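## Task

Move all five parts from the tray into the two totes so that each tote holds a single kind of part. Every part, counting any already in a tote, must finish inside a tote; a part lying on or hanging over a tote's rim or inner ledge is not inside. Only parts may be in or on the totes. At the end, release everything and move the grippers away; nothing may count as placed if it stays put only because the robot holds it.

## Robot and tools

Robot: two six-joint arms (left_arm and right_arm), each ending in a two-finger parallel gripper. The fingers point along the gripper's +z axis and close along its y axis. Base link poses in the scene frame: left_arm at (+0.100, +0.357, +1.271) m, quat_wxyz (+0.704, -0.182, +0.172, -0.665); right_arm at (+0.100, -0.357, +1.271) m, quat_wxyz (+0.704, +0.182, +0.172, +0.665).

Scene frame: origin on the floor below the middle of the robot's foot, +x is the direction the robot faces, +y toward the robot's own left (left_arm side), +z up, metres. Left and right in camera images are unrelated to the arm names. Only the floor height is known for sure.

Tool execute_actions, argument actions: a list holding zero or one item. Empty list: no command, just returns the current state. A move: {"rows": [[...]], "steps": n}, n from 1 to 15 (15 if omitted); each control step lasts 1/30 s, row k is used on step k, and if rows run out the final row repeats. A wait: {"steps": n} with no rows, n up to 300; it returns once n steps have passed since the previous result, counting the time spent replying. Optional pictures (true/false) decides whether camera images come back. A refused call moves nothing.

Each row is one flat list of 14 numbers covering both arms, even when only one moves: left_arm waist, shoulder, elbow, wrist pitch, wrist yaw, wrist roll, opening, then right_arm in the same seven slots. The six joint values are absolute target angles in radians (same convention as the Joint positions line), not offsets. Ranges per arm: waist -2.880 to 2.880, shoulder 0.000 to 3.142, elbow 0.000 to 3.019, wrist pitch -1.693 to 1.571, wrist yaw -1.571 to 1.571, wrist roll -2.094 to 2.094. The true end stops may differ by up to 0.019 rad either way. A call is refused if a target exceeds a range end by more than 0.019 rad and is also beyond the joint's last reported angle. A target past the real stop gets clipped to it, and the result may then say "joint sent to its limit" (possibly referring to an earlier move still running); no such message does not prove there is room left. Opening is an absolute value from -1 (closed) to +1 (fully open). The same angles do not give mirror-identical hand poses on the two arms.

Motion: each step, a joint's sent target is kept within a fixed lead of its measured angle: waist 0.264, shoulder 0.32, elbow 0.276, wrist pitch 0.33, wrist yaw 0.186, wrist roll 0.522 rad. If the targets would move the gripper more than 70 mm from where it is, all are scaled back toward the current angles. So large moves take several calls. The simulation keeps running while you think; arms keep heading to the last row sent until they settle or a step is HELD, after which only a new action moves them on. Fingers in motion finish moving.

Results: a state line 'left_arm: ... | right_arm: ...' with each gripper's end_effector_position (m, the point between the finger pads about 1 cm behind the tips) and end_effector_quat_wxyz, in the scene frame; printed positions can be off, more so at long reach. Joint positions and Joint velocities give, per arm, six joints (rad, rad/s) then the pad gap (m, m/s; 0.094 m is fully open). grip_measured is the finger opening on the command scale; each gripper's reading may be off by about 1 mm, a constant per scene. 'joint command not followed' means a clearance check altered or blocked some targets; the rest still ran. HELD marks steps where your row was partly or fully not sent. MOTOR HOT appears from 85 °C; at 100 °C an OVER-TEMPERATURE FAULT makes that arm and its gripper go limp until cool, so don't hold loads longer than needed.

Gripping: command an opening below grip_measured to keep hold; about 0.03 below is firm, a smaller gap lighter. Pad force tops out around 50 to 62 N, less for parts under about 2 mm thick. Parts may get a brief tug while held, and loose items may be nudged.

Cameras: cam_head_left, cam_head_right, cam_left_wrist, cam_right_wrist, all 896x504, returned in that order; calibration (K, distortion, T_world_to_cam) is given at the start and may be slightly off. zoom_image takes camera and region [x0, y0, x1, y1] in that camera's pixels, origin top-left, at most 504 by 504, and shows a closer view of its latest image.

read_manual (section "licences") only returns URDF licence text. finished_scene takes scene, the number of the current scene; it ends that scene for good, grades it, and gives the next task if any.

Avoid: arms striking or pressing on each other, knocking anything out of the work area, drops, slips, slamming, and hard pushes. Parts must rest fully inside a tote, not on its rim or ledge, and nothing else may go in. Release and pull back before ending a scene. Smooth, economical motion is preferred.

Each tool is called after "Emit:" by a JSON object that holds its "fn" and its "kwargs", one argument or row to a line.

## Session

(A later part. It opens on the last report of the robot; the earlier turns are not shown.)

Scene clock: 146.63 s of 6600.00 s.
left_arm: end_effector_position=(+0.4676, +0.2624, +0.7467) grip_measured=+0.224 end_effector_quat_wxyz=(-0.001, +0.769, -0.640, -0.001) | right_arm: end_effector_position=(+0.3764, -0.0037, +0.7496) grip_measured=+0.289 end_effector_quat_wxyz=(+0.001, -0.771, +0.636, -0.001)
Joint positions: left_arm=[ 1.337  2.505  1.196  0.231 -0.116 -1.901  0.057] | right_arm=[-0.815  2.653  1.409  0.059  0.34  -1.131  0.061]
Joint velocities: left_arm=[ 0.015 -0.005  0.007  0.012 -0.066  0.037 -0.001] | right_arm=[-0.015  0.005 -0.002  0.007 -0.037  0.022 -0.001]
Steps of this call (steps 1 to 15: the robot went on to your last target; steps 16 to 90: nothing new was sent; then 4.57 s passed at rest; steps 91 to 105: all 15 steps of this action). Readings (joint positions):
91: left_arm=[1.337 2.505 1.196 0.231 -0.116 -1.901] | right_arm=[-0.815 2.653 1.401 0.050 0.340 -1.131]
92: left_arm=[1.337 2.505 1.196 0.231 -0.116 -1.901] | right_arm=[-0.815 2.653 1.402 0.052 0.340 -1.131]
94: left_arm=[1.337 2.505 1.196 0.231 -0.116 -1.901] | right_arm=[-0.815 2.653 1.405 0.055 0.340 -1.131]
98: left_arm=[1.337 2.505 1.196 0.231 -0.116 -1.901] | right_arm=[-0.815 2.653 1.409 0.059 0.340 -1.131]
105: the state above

Emit:
{"fn": "execute_actions", "kwargs": {
  "actions": [
    {"rows":[[1.335,2.48,1.19,0.23,-0.117,-1.9,0.17,-0.81,2.63,1.40,0.055,0.342,-1.13,0.24],[1.333,2.46,1.175,0.225,-0.118,-1.9,0.17,-0.80,2.61,1.385,0.052,0.344,-1.13,0.24],[1.33,2.435,1.155,0.22,-0.119,-1.9,0.17,-0.795,2.585,1.365,0.05,0.346,-1.13,0.24],[1.327,2.405,1.13,0.215,-0.12,-1.9,0.17,-0.79,2.56,1.34,0.045,0.348,-1.12,0.24],[1.324,2.37,1.10,0.21,-0.121,-1.9,0.17,-0.785,2.53,1.312,0.04,0.35,-1.11,0.24],[1.32,2.335,1.07,0.205,-0.122,-1.9,0.17,-0.78,2.50,1.284,0.035,0.352,-1.1,0.24],[1.32,2.30,1.04,0.2,-0.123,-1.87,0.17,-0.775,2.47,1.256,0.03,0.354,-1.08,0.24],[1.32,2.265,1.012,0.19,-0.123,-1.82,0.17,-0.77,2.44,1.228,0.02,0.355,-1.05,0.24],[1.32,2.23,0.985,0.18,-0.123,-1.75,0.17,-0.77,2.41,1.2,0.01,0.355,-1.01,0.24],[1.32,2.195,0.96,0.165,-0.123,-1.67,0.17,-0.77,2.38,1.175,0.0,0.355,-0.96,0.24],[1.32,2.16,0.94,0.15,-0.122,-1.59,0.17,-0.775,2.35,1.155,-0.01,0.353,-0.9,0.24],[1.325,2.13,0.925,0.13,-0.12,-1.51,0.17,-0.78,2.32,1.14,-0.025,0.35,-0.84,0.24],[1.33,2.105,0.92,0.11,-0.115,-1.43,0.17,-0.79,2.29,1.135,-0.045,0.347,-0.78,0.24],[1.34,2.09,0.93,0.085,-0.11,-1.35,0.17,-0.805,2.265,1.14,-0.07,0.342,-0.72,0.24],[1.35,2.085,0.955,0.055,-0.105,-1.27,0.17,-0.82,2.25,1.16,-0.1,0.335,-0.66,0.24]]}
  ],
  "pictures": false
}}

Emit:
{"fn": "execute_actions", "kwargs": {
  "actions": [
    {"rows":[[1.365,2.085,0.99,0.02,-0.098,-1.18,0.17,-0.845,2.24,1.2,-0.14,0.325,-0.6,0.24],[1.38,2.085,1.03,-0.02,-0.091,-1.09,0.17,-0.87,2.235,1.25,-0.185,0.315,-0.53,0.24],[1.395,2.087,1.075,-0.06,-0.084,-1.0,0.17,-0.9,2.233,1.3,-0.23,0.305,-0.46,0.24],[1.41,2.09,1.12,-0.10,-0.077,-0.91,0.17,-0.93,2.233,1.35,-0.275,0.293,-0.39,0.24],[1.43,2.095,1.165,-0.14,-0.068,-0.82,0.17,-0.96,2.236,1.405,-0.32,0.281,-0.32,0.24],[1.45,2.102,1.21,-0.18,-0.059,-0.73,0.17,-0.99,2.242,1.46,-0.36,0.269,-0.25,0.24],[1.47,2.11,1.255,-0.215,-0.05,-0.64,0.17,-1.015,2.25,1.515,-0.40,0.258,-0.18,0.24],[1.49,2.118,1.30,-0.25,-0.041,-0.55,0.17,-1.04,2.26,1.57,-0.44,0.247,-0.11,0.24],[1.505,2.127,1.345,-0.285,-0.032,-0.46,0.17,-1.065,2.272,1.625,-0.48,0.237,-0.04,0.24],[1.52,2.137,1.39,-0.32,-0.025,-0.37,0.17,-1.09,2.285,1.68,-0.515,0.227,0.03,0.24],[1.535,2.147,1.435,-0.355,-0.018,-0.29,0.17,-1.11,2.298,1.735,-0.55,0.218,0.09,0.24],[1.55,2.158,1.48,-0.39,-0.011,-0.22,0.17,-1.13,2.312,1.79,-0.585,0.21,0.14,0.24],[1.56,2.168,1.52,-0.42,-0.006,-0.15,0.17,-1.15,2.326,1.84,-0.62,0.203,0.19,0.24],[1.57,2.177,1.55,-0.445,-0.002,-0.09,0.17,-1.165,2.34,1.88,-0.65,0.196,0.22,0.24],[1.575,2.185,1.573,-0.462,0,-0.045,0.17,-1.172,2.35,1.908,-0.67,0.191,0.25,0.24]]}
  ],
  "pictures": false
}}

Emit:
{"fn": "execute_actions", "kwargs": {
  "actions": [
    {"steps":20}
  ]
}}

Scene clock: 180.43 s of 6600.00 s.
left_arm: end_effector_position=(+0.4819, +0.2750, +0.8792) grip_measured=+0.224 end_effector_quat_wxyz=(+0.006, +0.651, -0.759, -0.008) | right_arm: end_effector_position=(+0.3973, -0.0259, +0.8741) grip_measured=+0.289 end_effector_quat_wxyz=(-0.013, -0.698, +0.716, +0.003)
Joint positions: left_arm=[ 1.337  2.134  0.927  0.111 -0.114 -1.567  0.058] | right_arm=[-0.791  2.317  1.136 -0.044  0.343 -0.882  0.061]
Joint velocities: left_arm=[-0.005 -0.796  0.037 -0.711  0.125  1.897 -0.   ] | right_arm=[-0.073 -0.845 -0.002 -0.745 -0.212  1.429 -0.   ]
Steps of this call (steps 1 to 15: the robot went on to your last target; steps 16 to 90: nothing new was sent; then 30.30 s passed at rest; steps 91 to 105: all 15 steps of this action). Readings (joint positions):
91: left_arm=[1.337 2.505 1.196 0.231 -0.116 -1.901] | right_arm=[-0.815 2.653 1.409 0.059 0.340 -1.131]
92: left_arm=[1.337 2.505 1.196 0.231 -0.116 -1.901] | right_arm=[-0.815 2.652 1.408 0.059 0.340 -1.131]
94: left_arm=[1.337 2.496 1.186 0.231 -0.116 -1.901] | right_arm=[-0.815 2.639 1.388 0.059 0.342 -1.131]
98: left_arm=[1.337 2.401 1.082 0.214 -0.119 -1.889] | right_arm=[-0.808 2.549 1.280 0.047 0.350 -1.112]
105: the state above

Scene clock: 180.93 s of 6600.00 s.
left_arm: end_effector_position=(+0.7190, +0.3809, +0.9007) grip_measured=+0.225 end_effector_quat_wxyz=(-0.021, +0.202, -0.979, +0.004) | right_arm: end_effector_position=(+0.6882, -0.0455, +0.9095) grip_measured=+0.289 end_effector_quat_wxyz=(+0.026, -0.286, +0.958, +0.019)
Joint positions: left_arm=[ 1.553  2.146  1.516 -0.393 -0.008 -0.364  0.058] | right_arm=[-1.049  2.268  1.698 -0.497  0.212 -0.185  0.061]
Joint velocities: left_arm=[ 0.513  0.181  1.018 -0.73   0.081  1.985 -0.   ] | right_arm=[-0.679  0.249  1.458 -1.082 -0.198  1.546  0.   ]
Steps of this call (steps 1 to 15: all 15 steps of this action). Readings (joint positions):
1: left_arm=[1.338 2.112 0.936 0.085 -0.108 -1.499] | right_arm=[-0.795 2.291 1.143 -0.070 0.335 -0.832]
2: left_arm=[1.340 2.098 0.956 0.055 -0.101 -1.426] | right_arm=[-0.801 2.271 1.160 -0.102 0.326 -0.783]
4: left_arm=[1.353 2.093 1.025 -0.016 -0.085 -1.270] | right_arm=[-0.822 2.250 1.223 -0.162 0.309 -0.693]
8: left_arm=[1.411 2.101 1.199 -0.161 -0.051 -0.947] | right_arm=[-0.894 2.247 1.386 -0.273 0.272 -0.522]
15: the state above

Scene clock: 181.60 s of 6600.00 s.
left_arm: end_effector_position=(+0.7207, +0.4018, +0.8912) grip_measured=+0.225 end_effector_quat_wxyz=(-0.003, +0.066, -0.998, -0.004) | right_arm: end_effector_position=(+0.7581, -0.1260, +0.8928) grip_measured=+0.290 end_effector_quat_wxyz=(+0.005, -0.027, +1.000, -0.004)
Joint positions: left_arm=[ 1.583  2.182  1.573 -0.451 -0.003 -0.064  0.058] | right_arm=[-1.183  2.337  1.904 -0.656  0.194  0.231  0.061]
Joint velocities: left_arm=[-0.005 -0.005 -0.032  0.012 -0.007 -0.037  0.   ] | right_arm=[ 0.044  0.005  0.007 -0.007 -0.007  0.037  0.   ]
Steps of this call (steps 1 to 20: the robot went on to your last target). Readings (joint positions):
1: left_arm=[1.569 2.152 1.545 -0.412 -0.007 -0.303] | right_arm=[-1.071 2.277 1.750 -0.533 0.205 -0.128]
2: left_arm=[1.582 2.154 1.563 -0.422 -0.007 -0.254] | right_arm=[-1.094 2.287 1.800 -0.567 0.199 -0.067]
4: left_arm=[1.598 2.154 1.573 -0.432 -0.007 -0.185] | right_arm=[-1.138 2.302 1.878 -0.613 0.196 0.041]
8: left_arm=[1.598 2.164 1.573 -0.447 -0.005 -0.112] | right_arm=[-1.199 2.303 1.909 -0.639 0.196 0.159]
20: the state above
camera_calibration (this result's frames):
cam_left_wrist: T_world_to_cam=[[0.12894, -0.991624, -0.00747201, 0.31471], [-0.807665, -0.109386, 0.579406, 0.117098], [-0.57537, -0.0686737, -0.815005, 1.29393], [0, 0, 0, 1]] pos_world=[0.798487, 0.413742, 0.989065]
cam_right_wrist: T_world_to_cam=[[0.0578935, -0.998308, 0.00542941, -0.171852], [-0.818038, -0.0443206, 0.573454, 0.107617], [-0.572243, -0.0376407, -0.81922, 1.2836], [0, 0, 0, 1]] pos_world=[0.832513, -0.118476, 0.990766]

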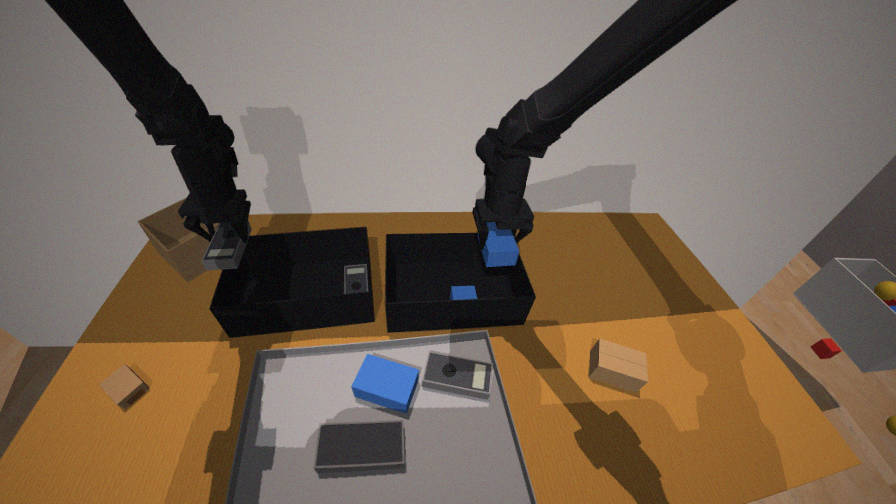

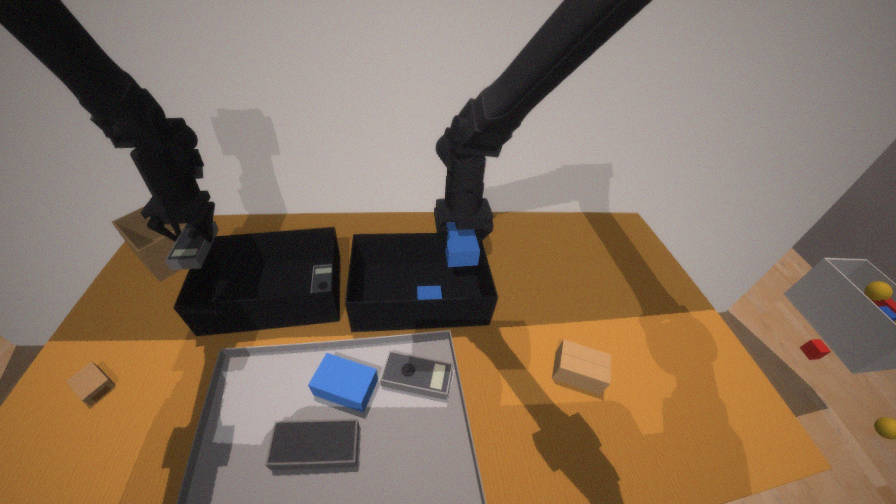

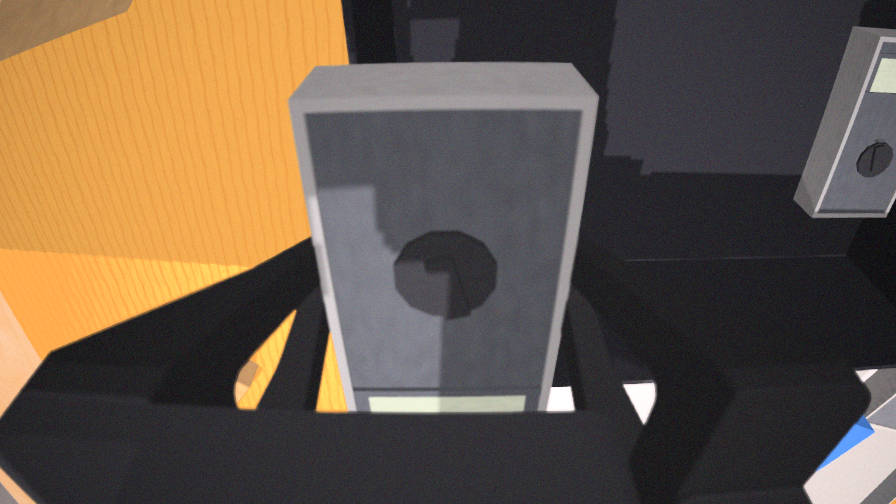

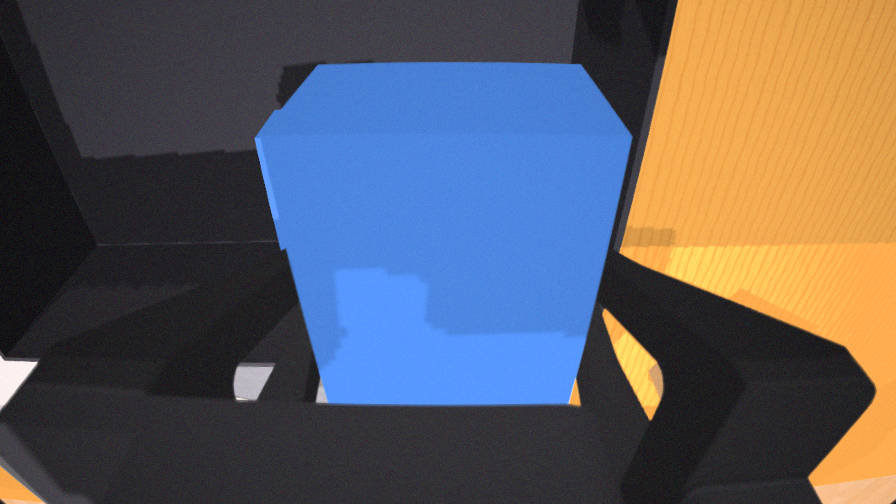

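Emit:
{"fn": "execute_actions", "kwargs": {
  "actions": [
    {"rows":[[1.565,2.19,1.565,-0.44,-0.006,-0.08,0.17,-1.19,2.345,1.897,-0.63,0.197,0.22,0.24],[1.555,2.195,1.555,-0.425,-0.01,-0.09,0.17,-1.195,2.35,1.89,-0.6,0.2,0.21,0.24],[1.545,2.2,1.545,-0.41,-0.014,-0.10,0.17,-1.2,2.355,1.882,-0.57,0.203,0.2,0.24],[1.535,2.205,1.535,-0.4,-0.018,-0.11,0.17,-1.205,2.36,1.874,-0.54,0.206,0.19,0.24],[1.525,2.21,1.525,-0.385,-0.022,-0.12,0.17,-1.208,2.365,1.866,-0.51,0.21,0.18,0.24],[1.518,2.213,1.515,-0.372,-0.025,-0.13,0.17,-1.21,2.37,1.858,-0.475,0.214,0.175,0.24],[1.512,2.215,1.505,-0.36,-0.028,-0.135,0.17,-1.21,2.37,1.848,-0.44,0.217,0.175,0.24]]}
  ]
}}

Scene clock: 216.27 s of 6600.00 s.
left_arm: end_effector_position=(+0.6804, +0.3494, +0.8631) grip_measured=+0.225 end_effector_quat_wxyz=(+0.013, +0.058, -0.998, +0.002) | right_arm: end_effector_position=(+0.7682, -0.1345, +0.8713) grip_measured=+0.290 end_effector_quat_wxyz=(+0.065, -0.027, +0.997, -0.003)
Joint positions: left_arm=[ 1.507  2.216  1.501 -0.377 -0.025 -0.114  0.058] | right_arm=[-1.197  2.352  1.847 -0.461  0.214  0.193  0.061]
Joint velocities: left_arm=[-0.054  0.054 -0.022  0.012 -0.081 -0.007 -0.   ] | right_arm=[-0.044  0.005 -0.027  0.007 -0.022 -0.022  0.   ]
Steps of this call (steps 1 to 30: the robot went on to your last target; steps 31 to 90: nothing new was sent; then 31.17 s passed at rest; steps 91 to 105: all 15 steps of this action). Readings (joint positions):
91: left_arm=[1.583 2.182 1.573 -0.451 -0.003 -0.061] | right_arm=[-1.181 2.337 1.903 -0.655 0.193 0.236]
92: left_arm=[1.582 2.182 1.570 -0.449 -0.005 -0.063] | right_arm=[-1.181 2.337 1.900 -0.647 0.195 0.234]
94: left_arm=[1.578 2.182 1.559 -0.430 -0.012 -0.072] | right_arm=[-1.182 2.337 1.889 -0.608 0.200 0.226]
98: left_arm=[1.552 2.188 1.521 -0.386 -0.025 -0.097] | right_arm=[-1.186 2.340 1.858 -0.497 0.212 0.205]
105: the state above
camera_calibration (this result's frames):
cam_left_wrist: T_world_to_cam=[[0.111542, -0.993751, 0.0042087, 0.270153], [-0.790554, -0.0861671, 0.6063, 0.0521192], [-0.602149, -0.0709554, -0.795225, 1.24619], [0, 0, 0, 1]] pos_world=[0.761463, 0.36138, 0.958267]
cam_right_wrist: T_world_to_cam=[[0.0595189, -0.998195, 0.00802254, -0.184283], [-0.880726, -0.0487283, 0.471113, 0.264602], [-0.469871, -0.0351058, -0.882037, 1.24794], [0, 0, 0, 1]] pos_world=[0.830383, -0.127246, 0.977553]

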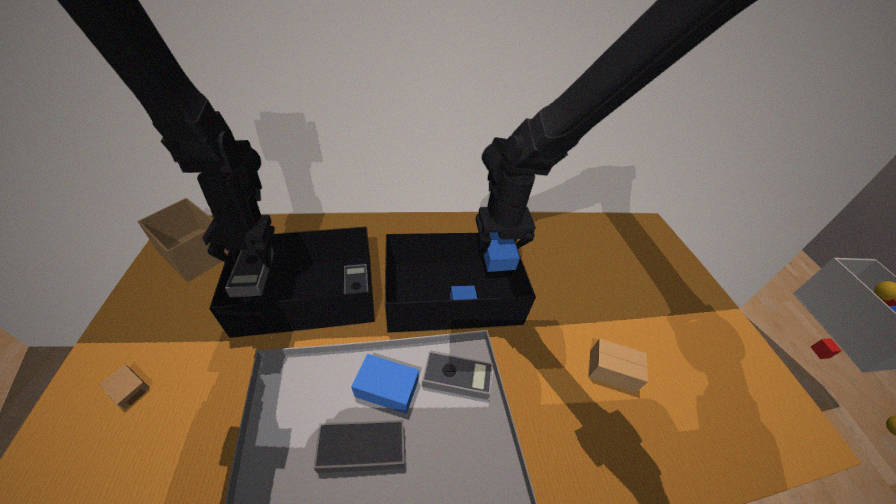

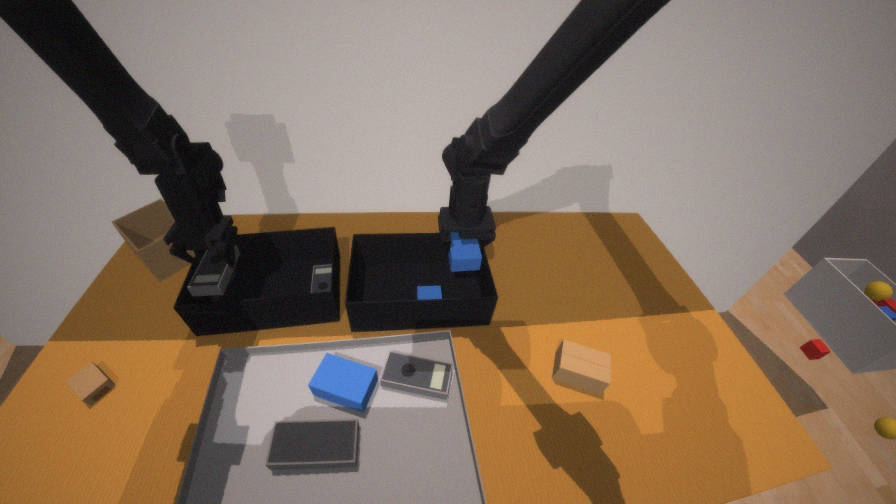

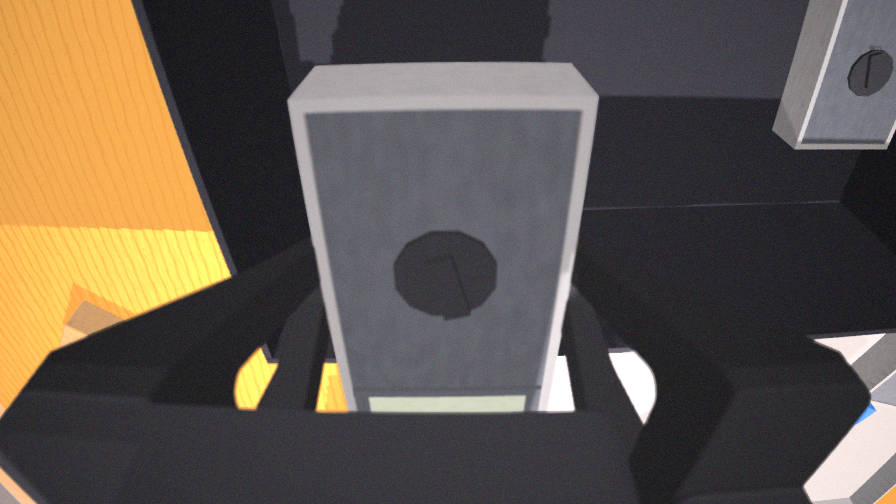

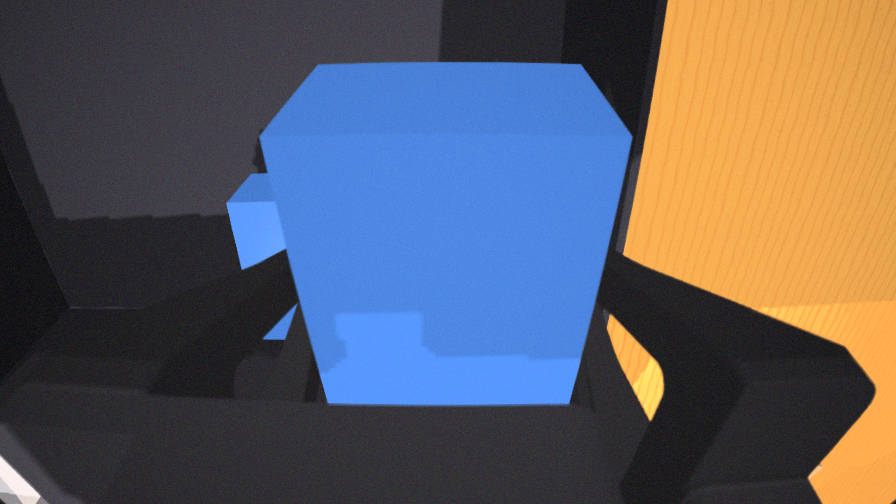

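Emit:
{"fn": "execute_actions", "kwargs": {
  "actions": [
    {"rows":[[1.525,2.216,1.52,-0.375,-0.025,-0.13,0.17,-1.205,2.37,1.855,-0.445,0.213,0.18,0.24],[1.53,2.22,1.535,-0.375,-0.025,-0.13,0.17,-1.207,2.38,1.862,-0.442,0.212,0.18,0.24],[1.532,2.228,1.543,-0.375,-0.025,-0.13,0.17,-1.209,2.39,1.87,-0.44,0.212,0.178,0.24],[1.532,2.238,1.55,-0.372,-0.025,-0.13,0.17,-1.211,2.40,1.878,-0.438,0.211,0.176,0.24],[1.532,2.249,1.557,-0.37,-0.025,-0.13,0.17,-1.212,2.41,1.886,-0.436,0.211,0.174,0.24],[1.532,2.26,1.564,-0.368,-0.025,-0.13,0.17,-1.213,2.42,1.894,-0.434,0.21,0.172,0.24],[1.532,2.271,1.572,-0.366,-0.025,-0.13,0.17,-1.214,2.43,1.903,-0.432,0.209,0.172,0.24],[1.532,2.282,1.58,-0.364,-0.025,-0.13,0.17,-1.215,2.44,1.912,-0.43,0.209,0.17,0.24],[1.532,2.293,1.588,-0.362,-0.025,-0.13,0.17,-1.216,2.45,1.921,-0.43,0.208,0.17,0.24],[1.532,2.304,1.597,-0.36,-0.025,-0.13,0.17,-1.217,2.46,1.93,-0.43,0.208,0.168,0.24],[1.532,2.315,1.606,-0.358,-0.025,-0.13,0.17,-1.218,2.47,1.939,-0.43,0.207,0.168,0.24],[1.532,2.326,1.615,-0.356,-0.025,-0.13,0.17,-1.219,2.48,1.948,-0.43,0.206,0.166,0.24],[1.532,2.337,1.624,-0.354,-0.025,-0.13,0.17,-1.22,2.49,1.957,-0.43,0.206,0.166,0.24],[1.532,2.345,1.633,-0.352,-0.025,-0.13,0.17,-1.221,2.497,1.966,-0.43,0.205,0.165,0.24],[1.532,2.35,1.641,-0.35,-0.025,-0.13,0.17,-1.222,2.5,1.976,-0.43,0.205,0.165,0.24]]}
  ],
  "pictures": false
}}

Emit:
{"fn": "execute_actions", "kwargs": {
  "actions": [
    {"steps":8}
  ]
}}

Scene clock: 230.43 s of 6600.00 s.
left_arm: end_effector_position=(+0.6924, +0.3598, +0.8249) grip_measured=+0.225 end_effector_quat_wxyz=(+0.006, +0.067, -0.998, -0.001) | right_arm: end_effector_position=(+0.7586, -0.1299, +0.8230) grip_measured=+0.290 end_effector_quat_wxyz=(+0.059, -0.033, +0.998, -0.003)
Joint positions: left_arm=[ 1.522  2.317  1.605 -0.365 -0.025 -0.119  0.058] | right_arm=[-1.2    2.464  1.932 -0.447  0.208  0.182  0.061]
Joint velocities: left_arm=[-0.005  0.357  0.173  0.032 -0.022  0.007 -0.   ] | right_arm=[-0.024  0.357  0.193 -0.002 -0.007 -0.066 -0.   ]
Steps of this call (steps 1 to 15: the robot went on to your last target; steps 16 to 90: nothing new was sent; then 10.67 s passed at rest; steps 91 to 105: all 15 steps of this action). Readings (joint positions):
91: left_arm=[1.507 2.217 1.500 -0.373 -0.025 -0.119] | right_arm=[-1.197 2.353 1.846 -0.459 0.214 0.189]
92: left_arm=[1.507 2.217 1.501 -0.373 -0.025 -0.119] | right_arm=[-1.197 2.353 1.846 -0.459 0.214 0.189]
94: left_arm=[1.509 2.218 1.505 -0.373 -0.025 -0.119] | right_arm=[-1.197 2.355 1.847 -0.459 0.214 0.189]
98: left_arm=[1.517 2.240 1.540 -0.373 -0.025 -0.119] | right_arm=[-1.197 2.382 1.872 -0.452 0.213 0.187]
105: the state above

Scene clock: 230.70 s of 6600.00 s.
left_arm: end_effector_position=(+0.6779, +0.3591, +0.8070) grip_measured=+0.225 end_effector_quat_wxyz=(+0.018, +0.067, -0.998, -0.002) | right_arm: end_effector_position=(+0.7447, -0.1359, +0.8029) grip_measured=+0.290 end_effector_quat_wxyz=(+0.046, -0.034, +0.998, -0.007)
Joint positions: left_arm=[ 1.522  2.355  1.614 -0.361 -0.025 -0.12   0.058] | right_arm=[-1.207  2.5    1.941 -0.447  0.208  0.179  0.061]
Joint velocities: left_arm=[-0.005  0.005  0.042 -0.007 -0.051  0.022 -0.   ] | right_arm=[-0.015 -0.005  0.007  0.002  0.007  0.022 -0.001]
Steps of this call (steps 1 to 8: the robot went on to your last target). Readings (joint positions):
1: left_arm=[1.522 2.328 1.610 -0.363 -0.025 -0.119] | right_arm=[-1.201 2.475 1.938 -0.447 0.208 0.181]
2: left_arm=[1.522 2.337 1.613 -0.362 -0.025 -0.119] | right_arm=[-1.202 2.483 1.941 -0.447 0.208 0.180]
4: left_arm=[1.522 2.349 1.613 -0.362 -0.025 -0.119] | right_arm=[-1.204 2.494 1.941 -0.447 0.208 0.180]
8: the state above
camera_calibration (this result's frames):
cam_left_wrist: T_world_to_cam=[[0.130543, -0.99143, -0.00493079, 0.274018], [-0.782855, -0.106128, 0.613086, 0.0814421], [-0.608356, -0.0761738, -0.79, 1.20268], [0, 0, 0, 1]] pos_world=[0.759643, 0.371926, 0.901536]
cam_right_wrist: T_world_to_cam=[[0.0718858, -0.99728, 0.0163012, -0.199444], [-0.861392, -0.0538349, 0.50508, 0.233656], [-0.502829, -0.0503498, -0.862918, 1.18356], [0, 0, 0, 1]] pos_world=[0.810736, -0.126731, 0.906554]

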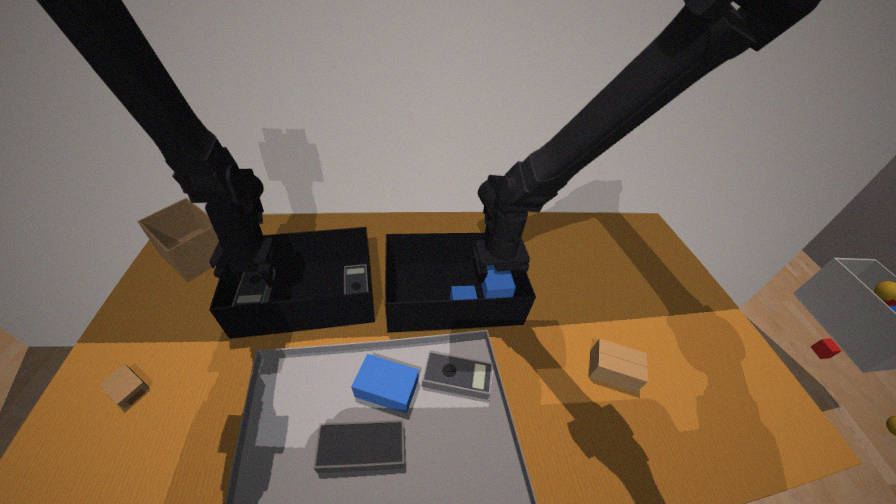

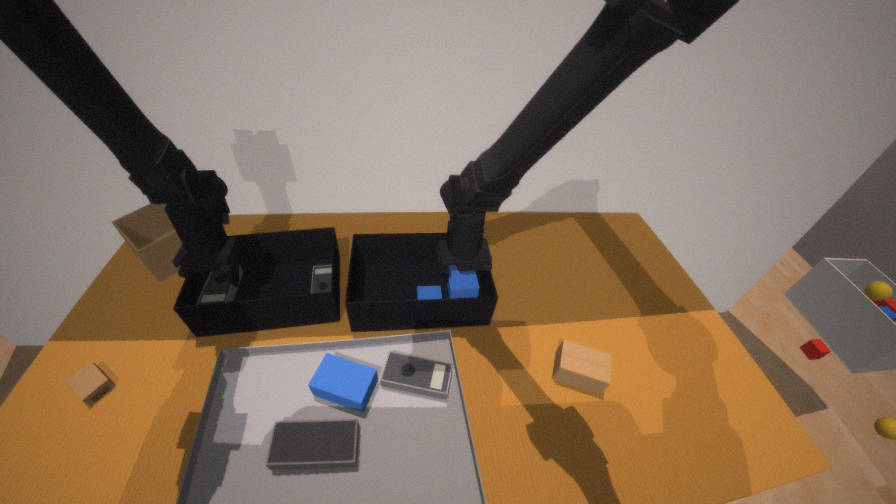

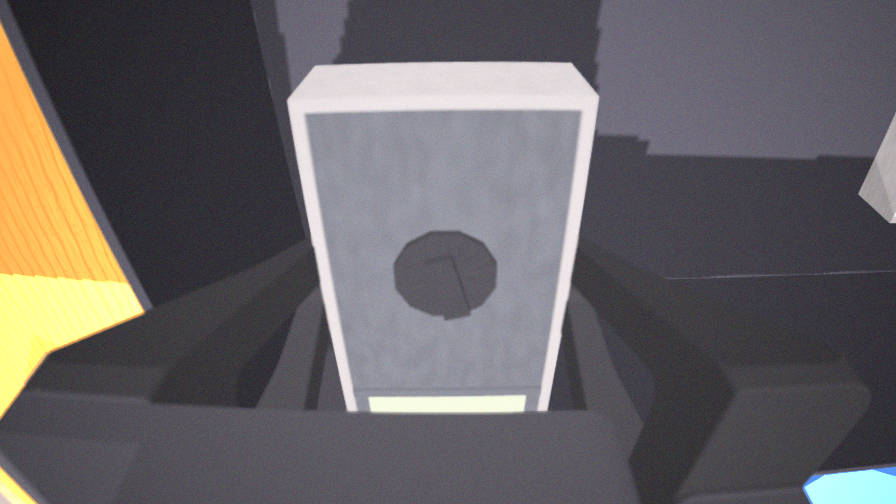

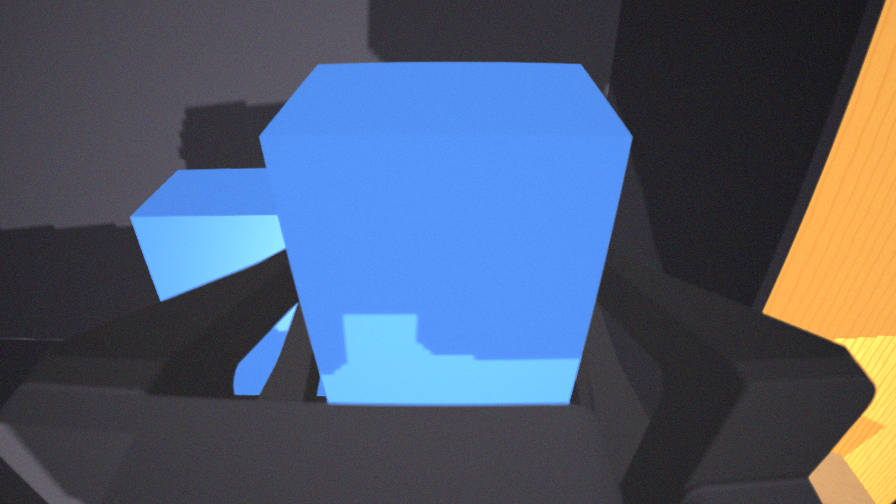

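Emit:
{"fn": "execute_actions", "kwargs": {
  "actions": [
    {"rows":[[1.532,2.352,1.66,-0.35,-0.024,-0.13,0.17,-1.222,2.5,1.995,-0.43,0.205,0.165,0.24],[1.532,2.355,1.675,-0.35,-0.024,-0.13,0.17,-1.222,2.5,2.01,-0.43,0.205,0.165,0.24],[1.532,2.36,1.685,-0.35,-0.024,-0.13,0.17,-1.223,2.506,2.022,-0.43,0.204,0.163,0.24],[1.532,2.37,1.694,-0.35,-0.024,-0.13,0.17,-1.224,2.516,2.033,-0.43,0.203,0.16,0.24],[1.532,2.381,1.704,-0.35,-0.024,-0.13,0.17,-1.225,2.528,2.045,-0.432,0.203,0.16,0.24],[1.532,2.392,1.714,-0.35,-0.024,-0.13,0.17,-1.226,2.54,2.057,-0.434,0.202,0.158,0.24],[1.532,2.403,1.724,-0.348,-0.024,-0.13,0.17,-1.227,2.552,2.07,-0.436,0.202,0.158,0.24],[1.532,2.414,1.735,-0.347,-0.024,-0.13,0.17,-1.228,2.564,2.083,-0.438,0.201,0.156,0.24],[1.532,2.425,1.746,-0.346,-0.024,-0.13,0.17,-1.229,2.576,2.097,-0.44,0.2,0.155,0.24],[1.532,2.436,1.757,-0.345,-0.024,-0.13,0.17,-1.23,2.588,2.111,-0.44,0.2,0.155,0.24],[1.532,2.446,1.768,-0.345,-0.024,-0.13,0.17,-1.231,2.6,2.125,-0.44,0.199,0.155,0.24],[1.532,2.456,1.778,-0.345,-0.024,-0.13,0.17,-1.232,2.611,2.139,-0.44,0.198,0.155,0.24],[1.532,2.464,1.787,-0.345,-0.024,-0.13,0.17,-1.233,2.621,2.151,-0.44,0.198,0.155,0.24],[1.532,2.471,1.794,-0.345,-0.024,-0.13,0.17,-1.234,2.63,2.162,-0.44,0.198,0.155,0.24],[1.532,2.476,1.8,-0.345,-0.024,-0.13,0.17,-1.234,2.636,2.17,-0.44,0.198,0.155,0.24]]}
  ],
  "pictures": false
}}

Emit:
{"fn": "execute_actions", "kwargs": {
  "actions": [
    {"steps":10}
  ]
}}

Scene clock: 243.57 s of 6600.00 s.
left_arm: end_effector_position=(+0.7255, +0.3593, +0.7852) grip_measured=+0.225 end_effector_quat_wxyz=(-0.022, +0.068, -0.997, +0.000) | right_arm: end_effector_position=(+0.8062, -0.1235, +0.8019) grip_measured=+0.290 end_effector_quat_wxyz=(+0.100, -0.025, +0.995, +0.006)
Joint positions: left_arm=[ 1.522  2.438  1.77  -0.355 -0.025 -0.12   0.058] | right_arm=[-1.213  2.575  2.132 -0.447  0.201  0.17   0.061]
Joint velocities: left_arm=[-0.015  0.298  0.149  0.007  0.007 -0.022  0.   ] | right_arm=[-0.024  0.308  0.286 -0.002  0.037  0.037 -0.001]
Steps of this call (steps 1 to 30: the robot went on to your last target; steps 31 to 90: nothing new was sent; then 9.37 s passed at rest; steps 91 to 105: all 15 steps of this action). Readings (joint positions):
91: left_arm=[1.522 2.355 1.618 -0.361 -0.025 -0.120] | right_arm=[-1.207 2.500 1.951 -0.447 0.208 0.179]
92: left_arm=[1.522 2.355 1.621 -0.361 -0.025 -0.120] | right_arm=[-1.207 2.500 1.955 -0.447 0.208 0.179]
94: left_arm=[1.522 2.358 1.635 -0.361 -0.025 -0.120] | right_arm=[-1.207 2.502 1.970 -0.447 0.207 0.178]
98: left_arm=[1.522 2.376 1.690 -0.360 -0.025 -0.120] | right_arm=[-1.207 2.516 2.031 -0.447 0.205 0.174]
105: the state above

Scene clock: 243.90 s of 6600.00 s.
left_arm: end_effector_position=(+0.7026, +0.3585, +0.7627) grip_measured=+0.225 end_effector_quat_wxyz=(-0.003, +0.068, -0.998, -0.001) | right_arm: end_effector_position=(+0.7811, -0.1296, +0.7690) grip_measured=+0.290 end_effector_quat_wxyz=(+0.080, -0.027, +0.996, +0.001)
Joint positions: left_arm=[ 1.522  2.481  1.775 -0.355 -0.025 -0.12   0.058] | right_arm=[-1.219  2.63   2.145 -0.447  0.2    0.169  0.061]
Joint velocities: left_arm=[-0.015  0.005 -0.002  0.007  0.037  0.022 -0.001] | right_arm=[ 0.005 -0.005  0.061  0.007  0.007 -0.007 -0.001]
Steps of this call (steps 1 to 10: the robot went on to your last target). Readings (joint positions):
1: left_arm=[1.522 2.447 1.774 -0.355 -0.025 -0.120] | right_arm=[-1.214 2.585 2.140 -0.447 0.201 0.170]
2: left_arm=[1.522 2.455 1.775 -0.355 -0.025 -0.120] | right_arm=[-1.215 2.594 2.144 -0.447 0.201 0.169]
4: left_arm=[1.522 2.468 1.775 -0.355 -0.025 -0.120] | right_arm=[-1.217 2.608 2.144 -0.447 0.201 0.169]
8: left_arm=[1.522 2.481 1.775 -0.355 -0.025 -0.120] | right_arm=[-1.219 2.630 2.144 -0.447 0.201 0.169]
10: the state above
camera_calibration (this result's frames):
cam_left_wrist: T_world_to_cam=[[0.131595, -0.991303, -0.000213941, 0.265549], [-0.807108, -0.107269, 0.580577, 0.170092], [-0.575551, -0.0762286, -0.814205, 1.17807], [0, 0, 0, 1]] pos_world=[0.780379, 0.371288, 0.860498]
cam_right_wrist: T_world_to_cam=[[0.0597718, -0.99821, 0.00185823, -0.174825], [-0.894099, -0.0527098, 0.444756, 0.35456], [-0.443862, -0.0282453, -0.89565, 1.15499], [0, 0, 0, 1]] pos_world=[0.840119, -0.1232, 0.8771]

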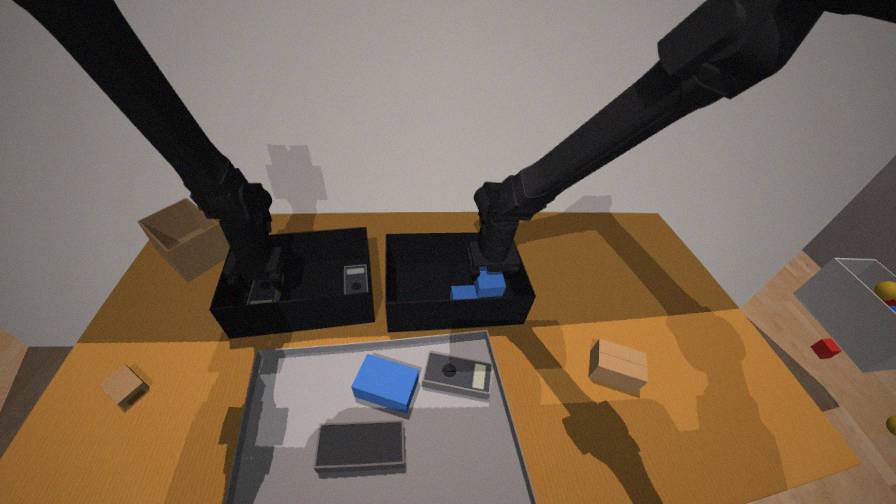

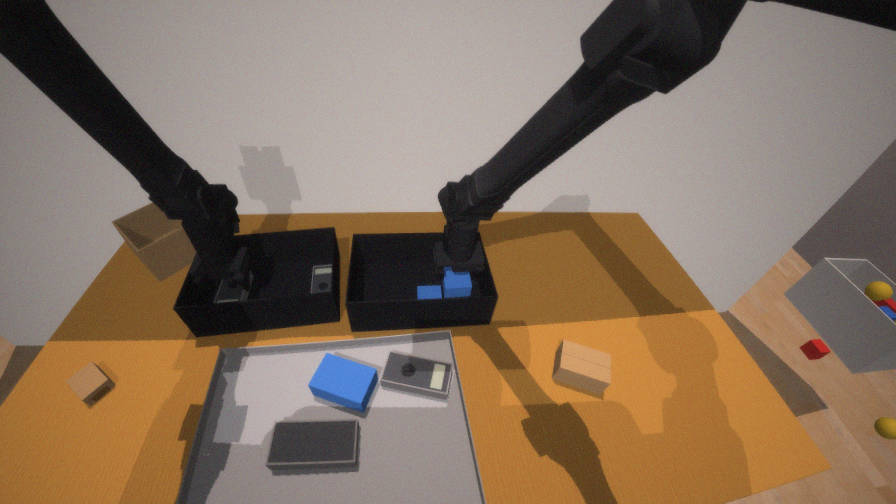

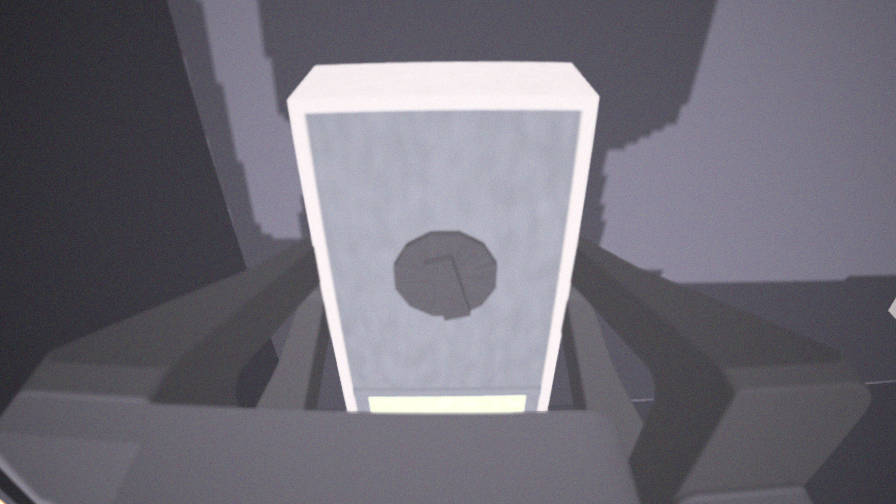

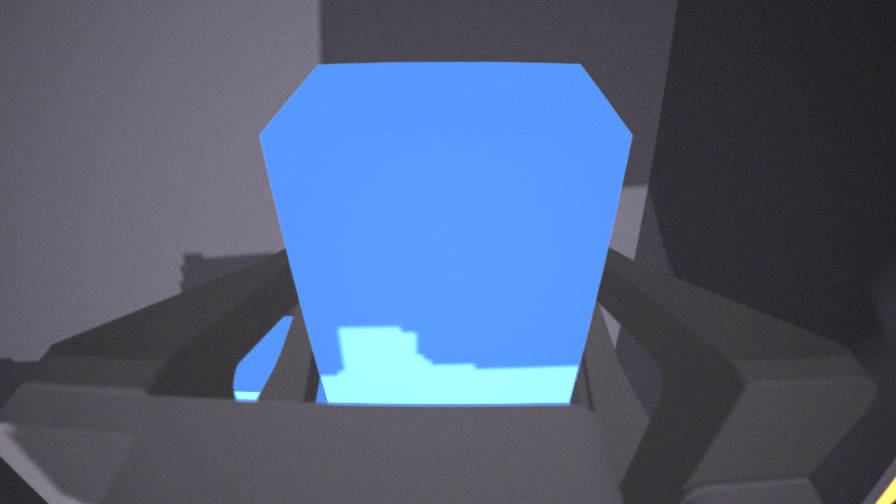

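Emit:
{"fn": "execute_actions", "kwargs": {
  "actions": [
    {"rows":[[1.532,2.49,1.8,-0.345,-0.024,-0.13,0.17,-1.234,2.642,2.16,-0.447,0.198,0.155,0.24],[1.532,2.5,1.805,-0.345,-0.024,-0.13,0.17,-1.234,2.652,2.16,-0.447,0.198,0.155,0.24],[1.532,2.51,1.81,-0.345,-0.024,-0.13,0.17,-1.234,2.662,2.16,-0.447,0.198,0.155,0.24]]}
  ],
  "pictures": false
}}

Scene clock: 248.07 s of 6600.00 s.
left_arm: end_effector_position=(+0.6956, +0.3581, +0.7535) grip_measured=+0.225 end_effector_quat_wxyz=(+0.003, +0.067, -0.998, -0.001) | right_arm: end_effector_position=(+0.7815, -0.1299, +0.7689) grip_measured=+0.290 end_effector_quat_wxyz=(+0.080, -0.027, +0.996, +0.001)
Joint positions: left_arm=[ 1.522  2.502  1.785 -0.355 -0.025 -0.12   0.058] | right_arm=[-1.219  2.631  2.147 -0.447  0.2    0.169  0.061]
Joint velocities: left_arm=[-0.005 -0.005  0.022  0.002 -0.066 -0.037  0.   ] | right_arm=[ 0.005 -0.005 -0.007 -0.002  0.007 -0.022  0.001]
Steps of this call (steps 1 to 30: the robot went on to your last target; steps 31 to 90: nothing new was sent; then 0.67 s passed at rest; steps 91 to 105: all 15 steps of this action). Readings (joint positions):
91: left_arm=[1.522 2.481 1.777 -0.355 -0.025 -0.120] | right_arm=[-1.219 2.630 2.147 -0.447 0.200 0.169]
92: left_arm=[1.522 2.482 1.777 -0.355 -0.025 -0.120] | right_arm=[-1.219 2.630 2.147 -0.447 0.200 0.169]
94: left_arm=[1.522 2.485 1.780 -0.355 -0.025 -0.120] | right_arm=[-1.219 2.631 2.147 -0.447 0.200 0.169]
98: left_arm=[1.522 2.494 1.785 -0.355 -0.025 -0.120] | right_arm=[-1.219 2.631 2.147 -0.447 0.200 0.169]
105: the state above

Emit:
{"fn": "execute_actions", "kwargs": {
  "actions": [
    {"rows":[[1.525,2.505,1.8,-0.35,-0.024,-0.13,0.22,-1.225,2.632,2.155,-0.447,0.198,0.16,0.24],[1.525,2.505,1.8,-0.35,-0.024,-0.13,0.26,-1.225,2.632,2.155,-0.447,0.198,0.16,0.29],[1.525,2.505,1.795,-0.35,-0.024,-0.13,0.32,-1.225,2.632,2.155,-0.447,0.198,0.16,0.34],[1.525,2.505,1.79,-0.35,-0.024,-0.13,0.42,-1.225,2.632,2.15,-0.447,0.198,0.16,0.44]],"steps":10}
  ]
}}

Scene clock: 254.07 s of 6600.00 s.
left_arm: end_effector_position=(+0.6956, +0.3581, +0.7535) grip_measured=+0.417 end_effector_quat_wxyz=(+0.003, +0.067, -0.998, -0.001) | right_arm: end_effector_position=(+0.7815, -0.1299, +0.7689) grip_measured=+0.437 end_effector_quat_wxyz=(+0.080, -0.027, +0.996, +0.001)
Joint positions: left_arm=[ 1.522  2.502  1.785 -0.355 -0.025 -0.12   0.067] | right_arm=[-1.219  2.631  2.147 -0.447  0.2    0.169  0.068]
Joint velocities: left_arm=[-0.005 -0.005 -0.012 -0.002 -0.007  0.051  0.   ] | right_arm=[-0.015 -0.005 -0.002 -0.002 -0.007  0.022  0.002]
Steps of this call (steps 1 to 15: the robot went on to your last target; steps 16 to 90: nothing new was sent; then 2.67 s passed at rest; steps 91 to 100: all 10 steps of this action). Readings (joint positions):
91: left_arm=[1.522 2.502 1.785 -0.355 -0.025 -0.120] | right_arm=[-1.219 2.631 2.147 -0.447 0.200 0.169]
92: left_arm=[1.522 2.502 1.785 -0.355 -0.025 -0.120] | right_arm=[-1.219 2.631 2.147 -0.447 0.200 0.169]
94: left_arm=[1.522 2.502 1.785 -0.355 -0.025 -0.120] | right_arm=[-1.219 2.631 2.147 -0.447 0.200 0.169]
98: left_arm=[1.522 2.502 1.785 -0.355 -0.025 -0.120] | right_arm=[-1.219 2.631 2.147 -0.447 0.200 0.169]
100: the state above
camera_calibration (this result's frames):
cam_left_wrist: T_world_to_cam=[[0.131329, -0.991338, -0.00149653, 0.267301], [-0.800666, -0.106959, 0.589486, 0.158522], [-0.584539, -0.0762184, -0.807777, 1.16794], [0, 0, 0, 1]] pos_world=[0.774528, 0.37096, 0.850393]
cam_right_wrist: T_world_to_cam=[[0.0593103, -0.998238, 0.00189728, -0.174733], [-0.894442, -0.0522992, 0.444114, 0.355816], [-0.443232, -0.0280376, -0.895968, 1.15483], [0, 0, 0, 1]] pos_world=[0.840478, -0.123437, 0.876999]

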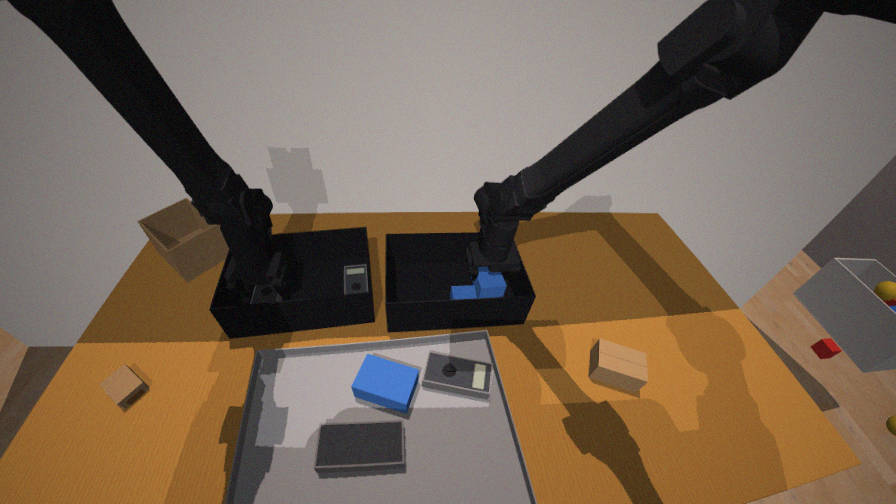

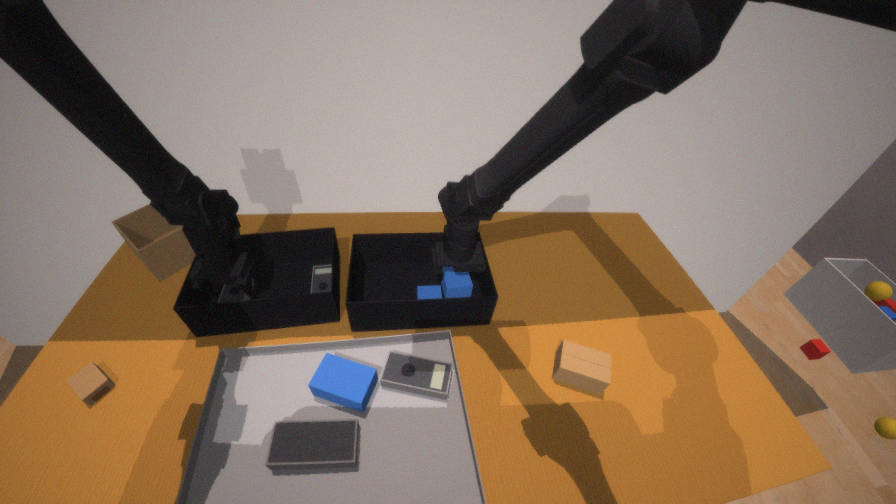

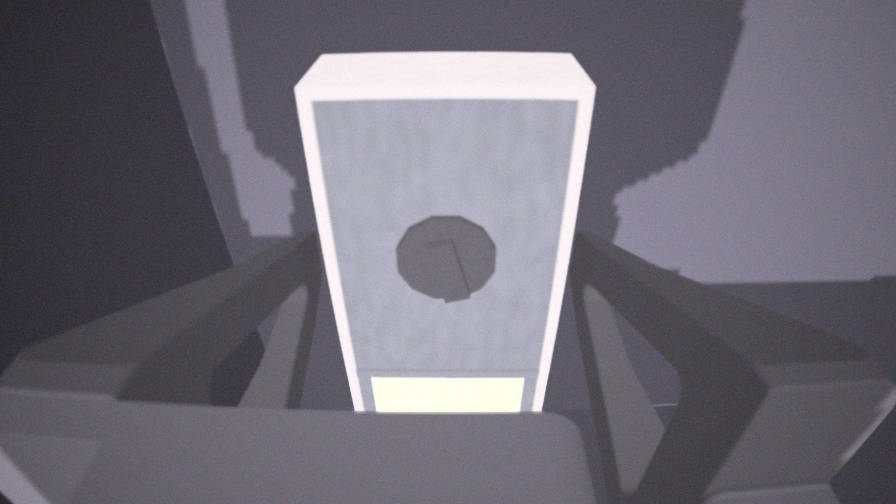

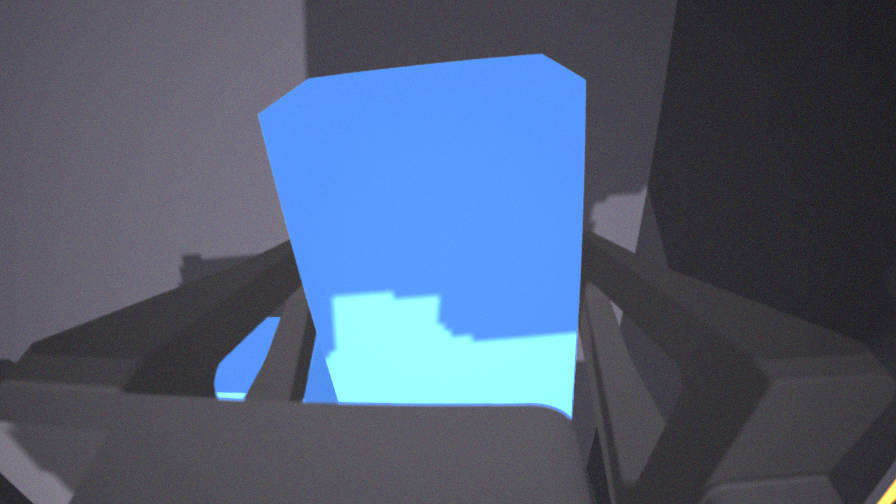

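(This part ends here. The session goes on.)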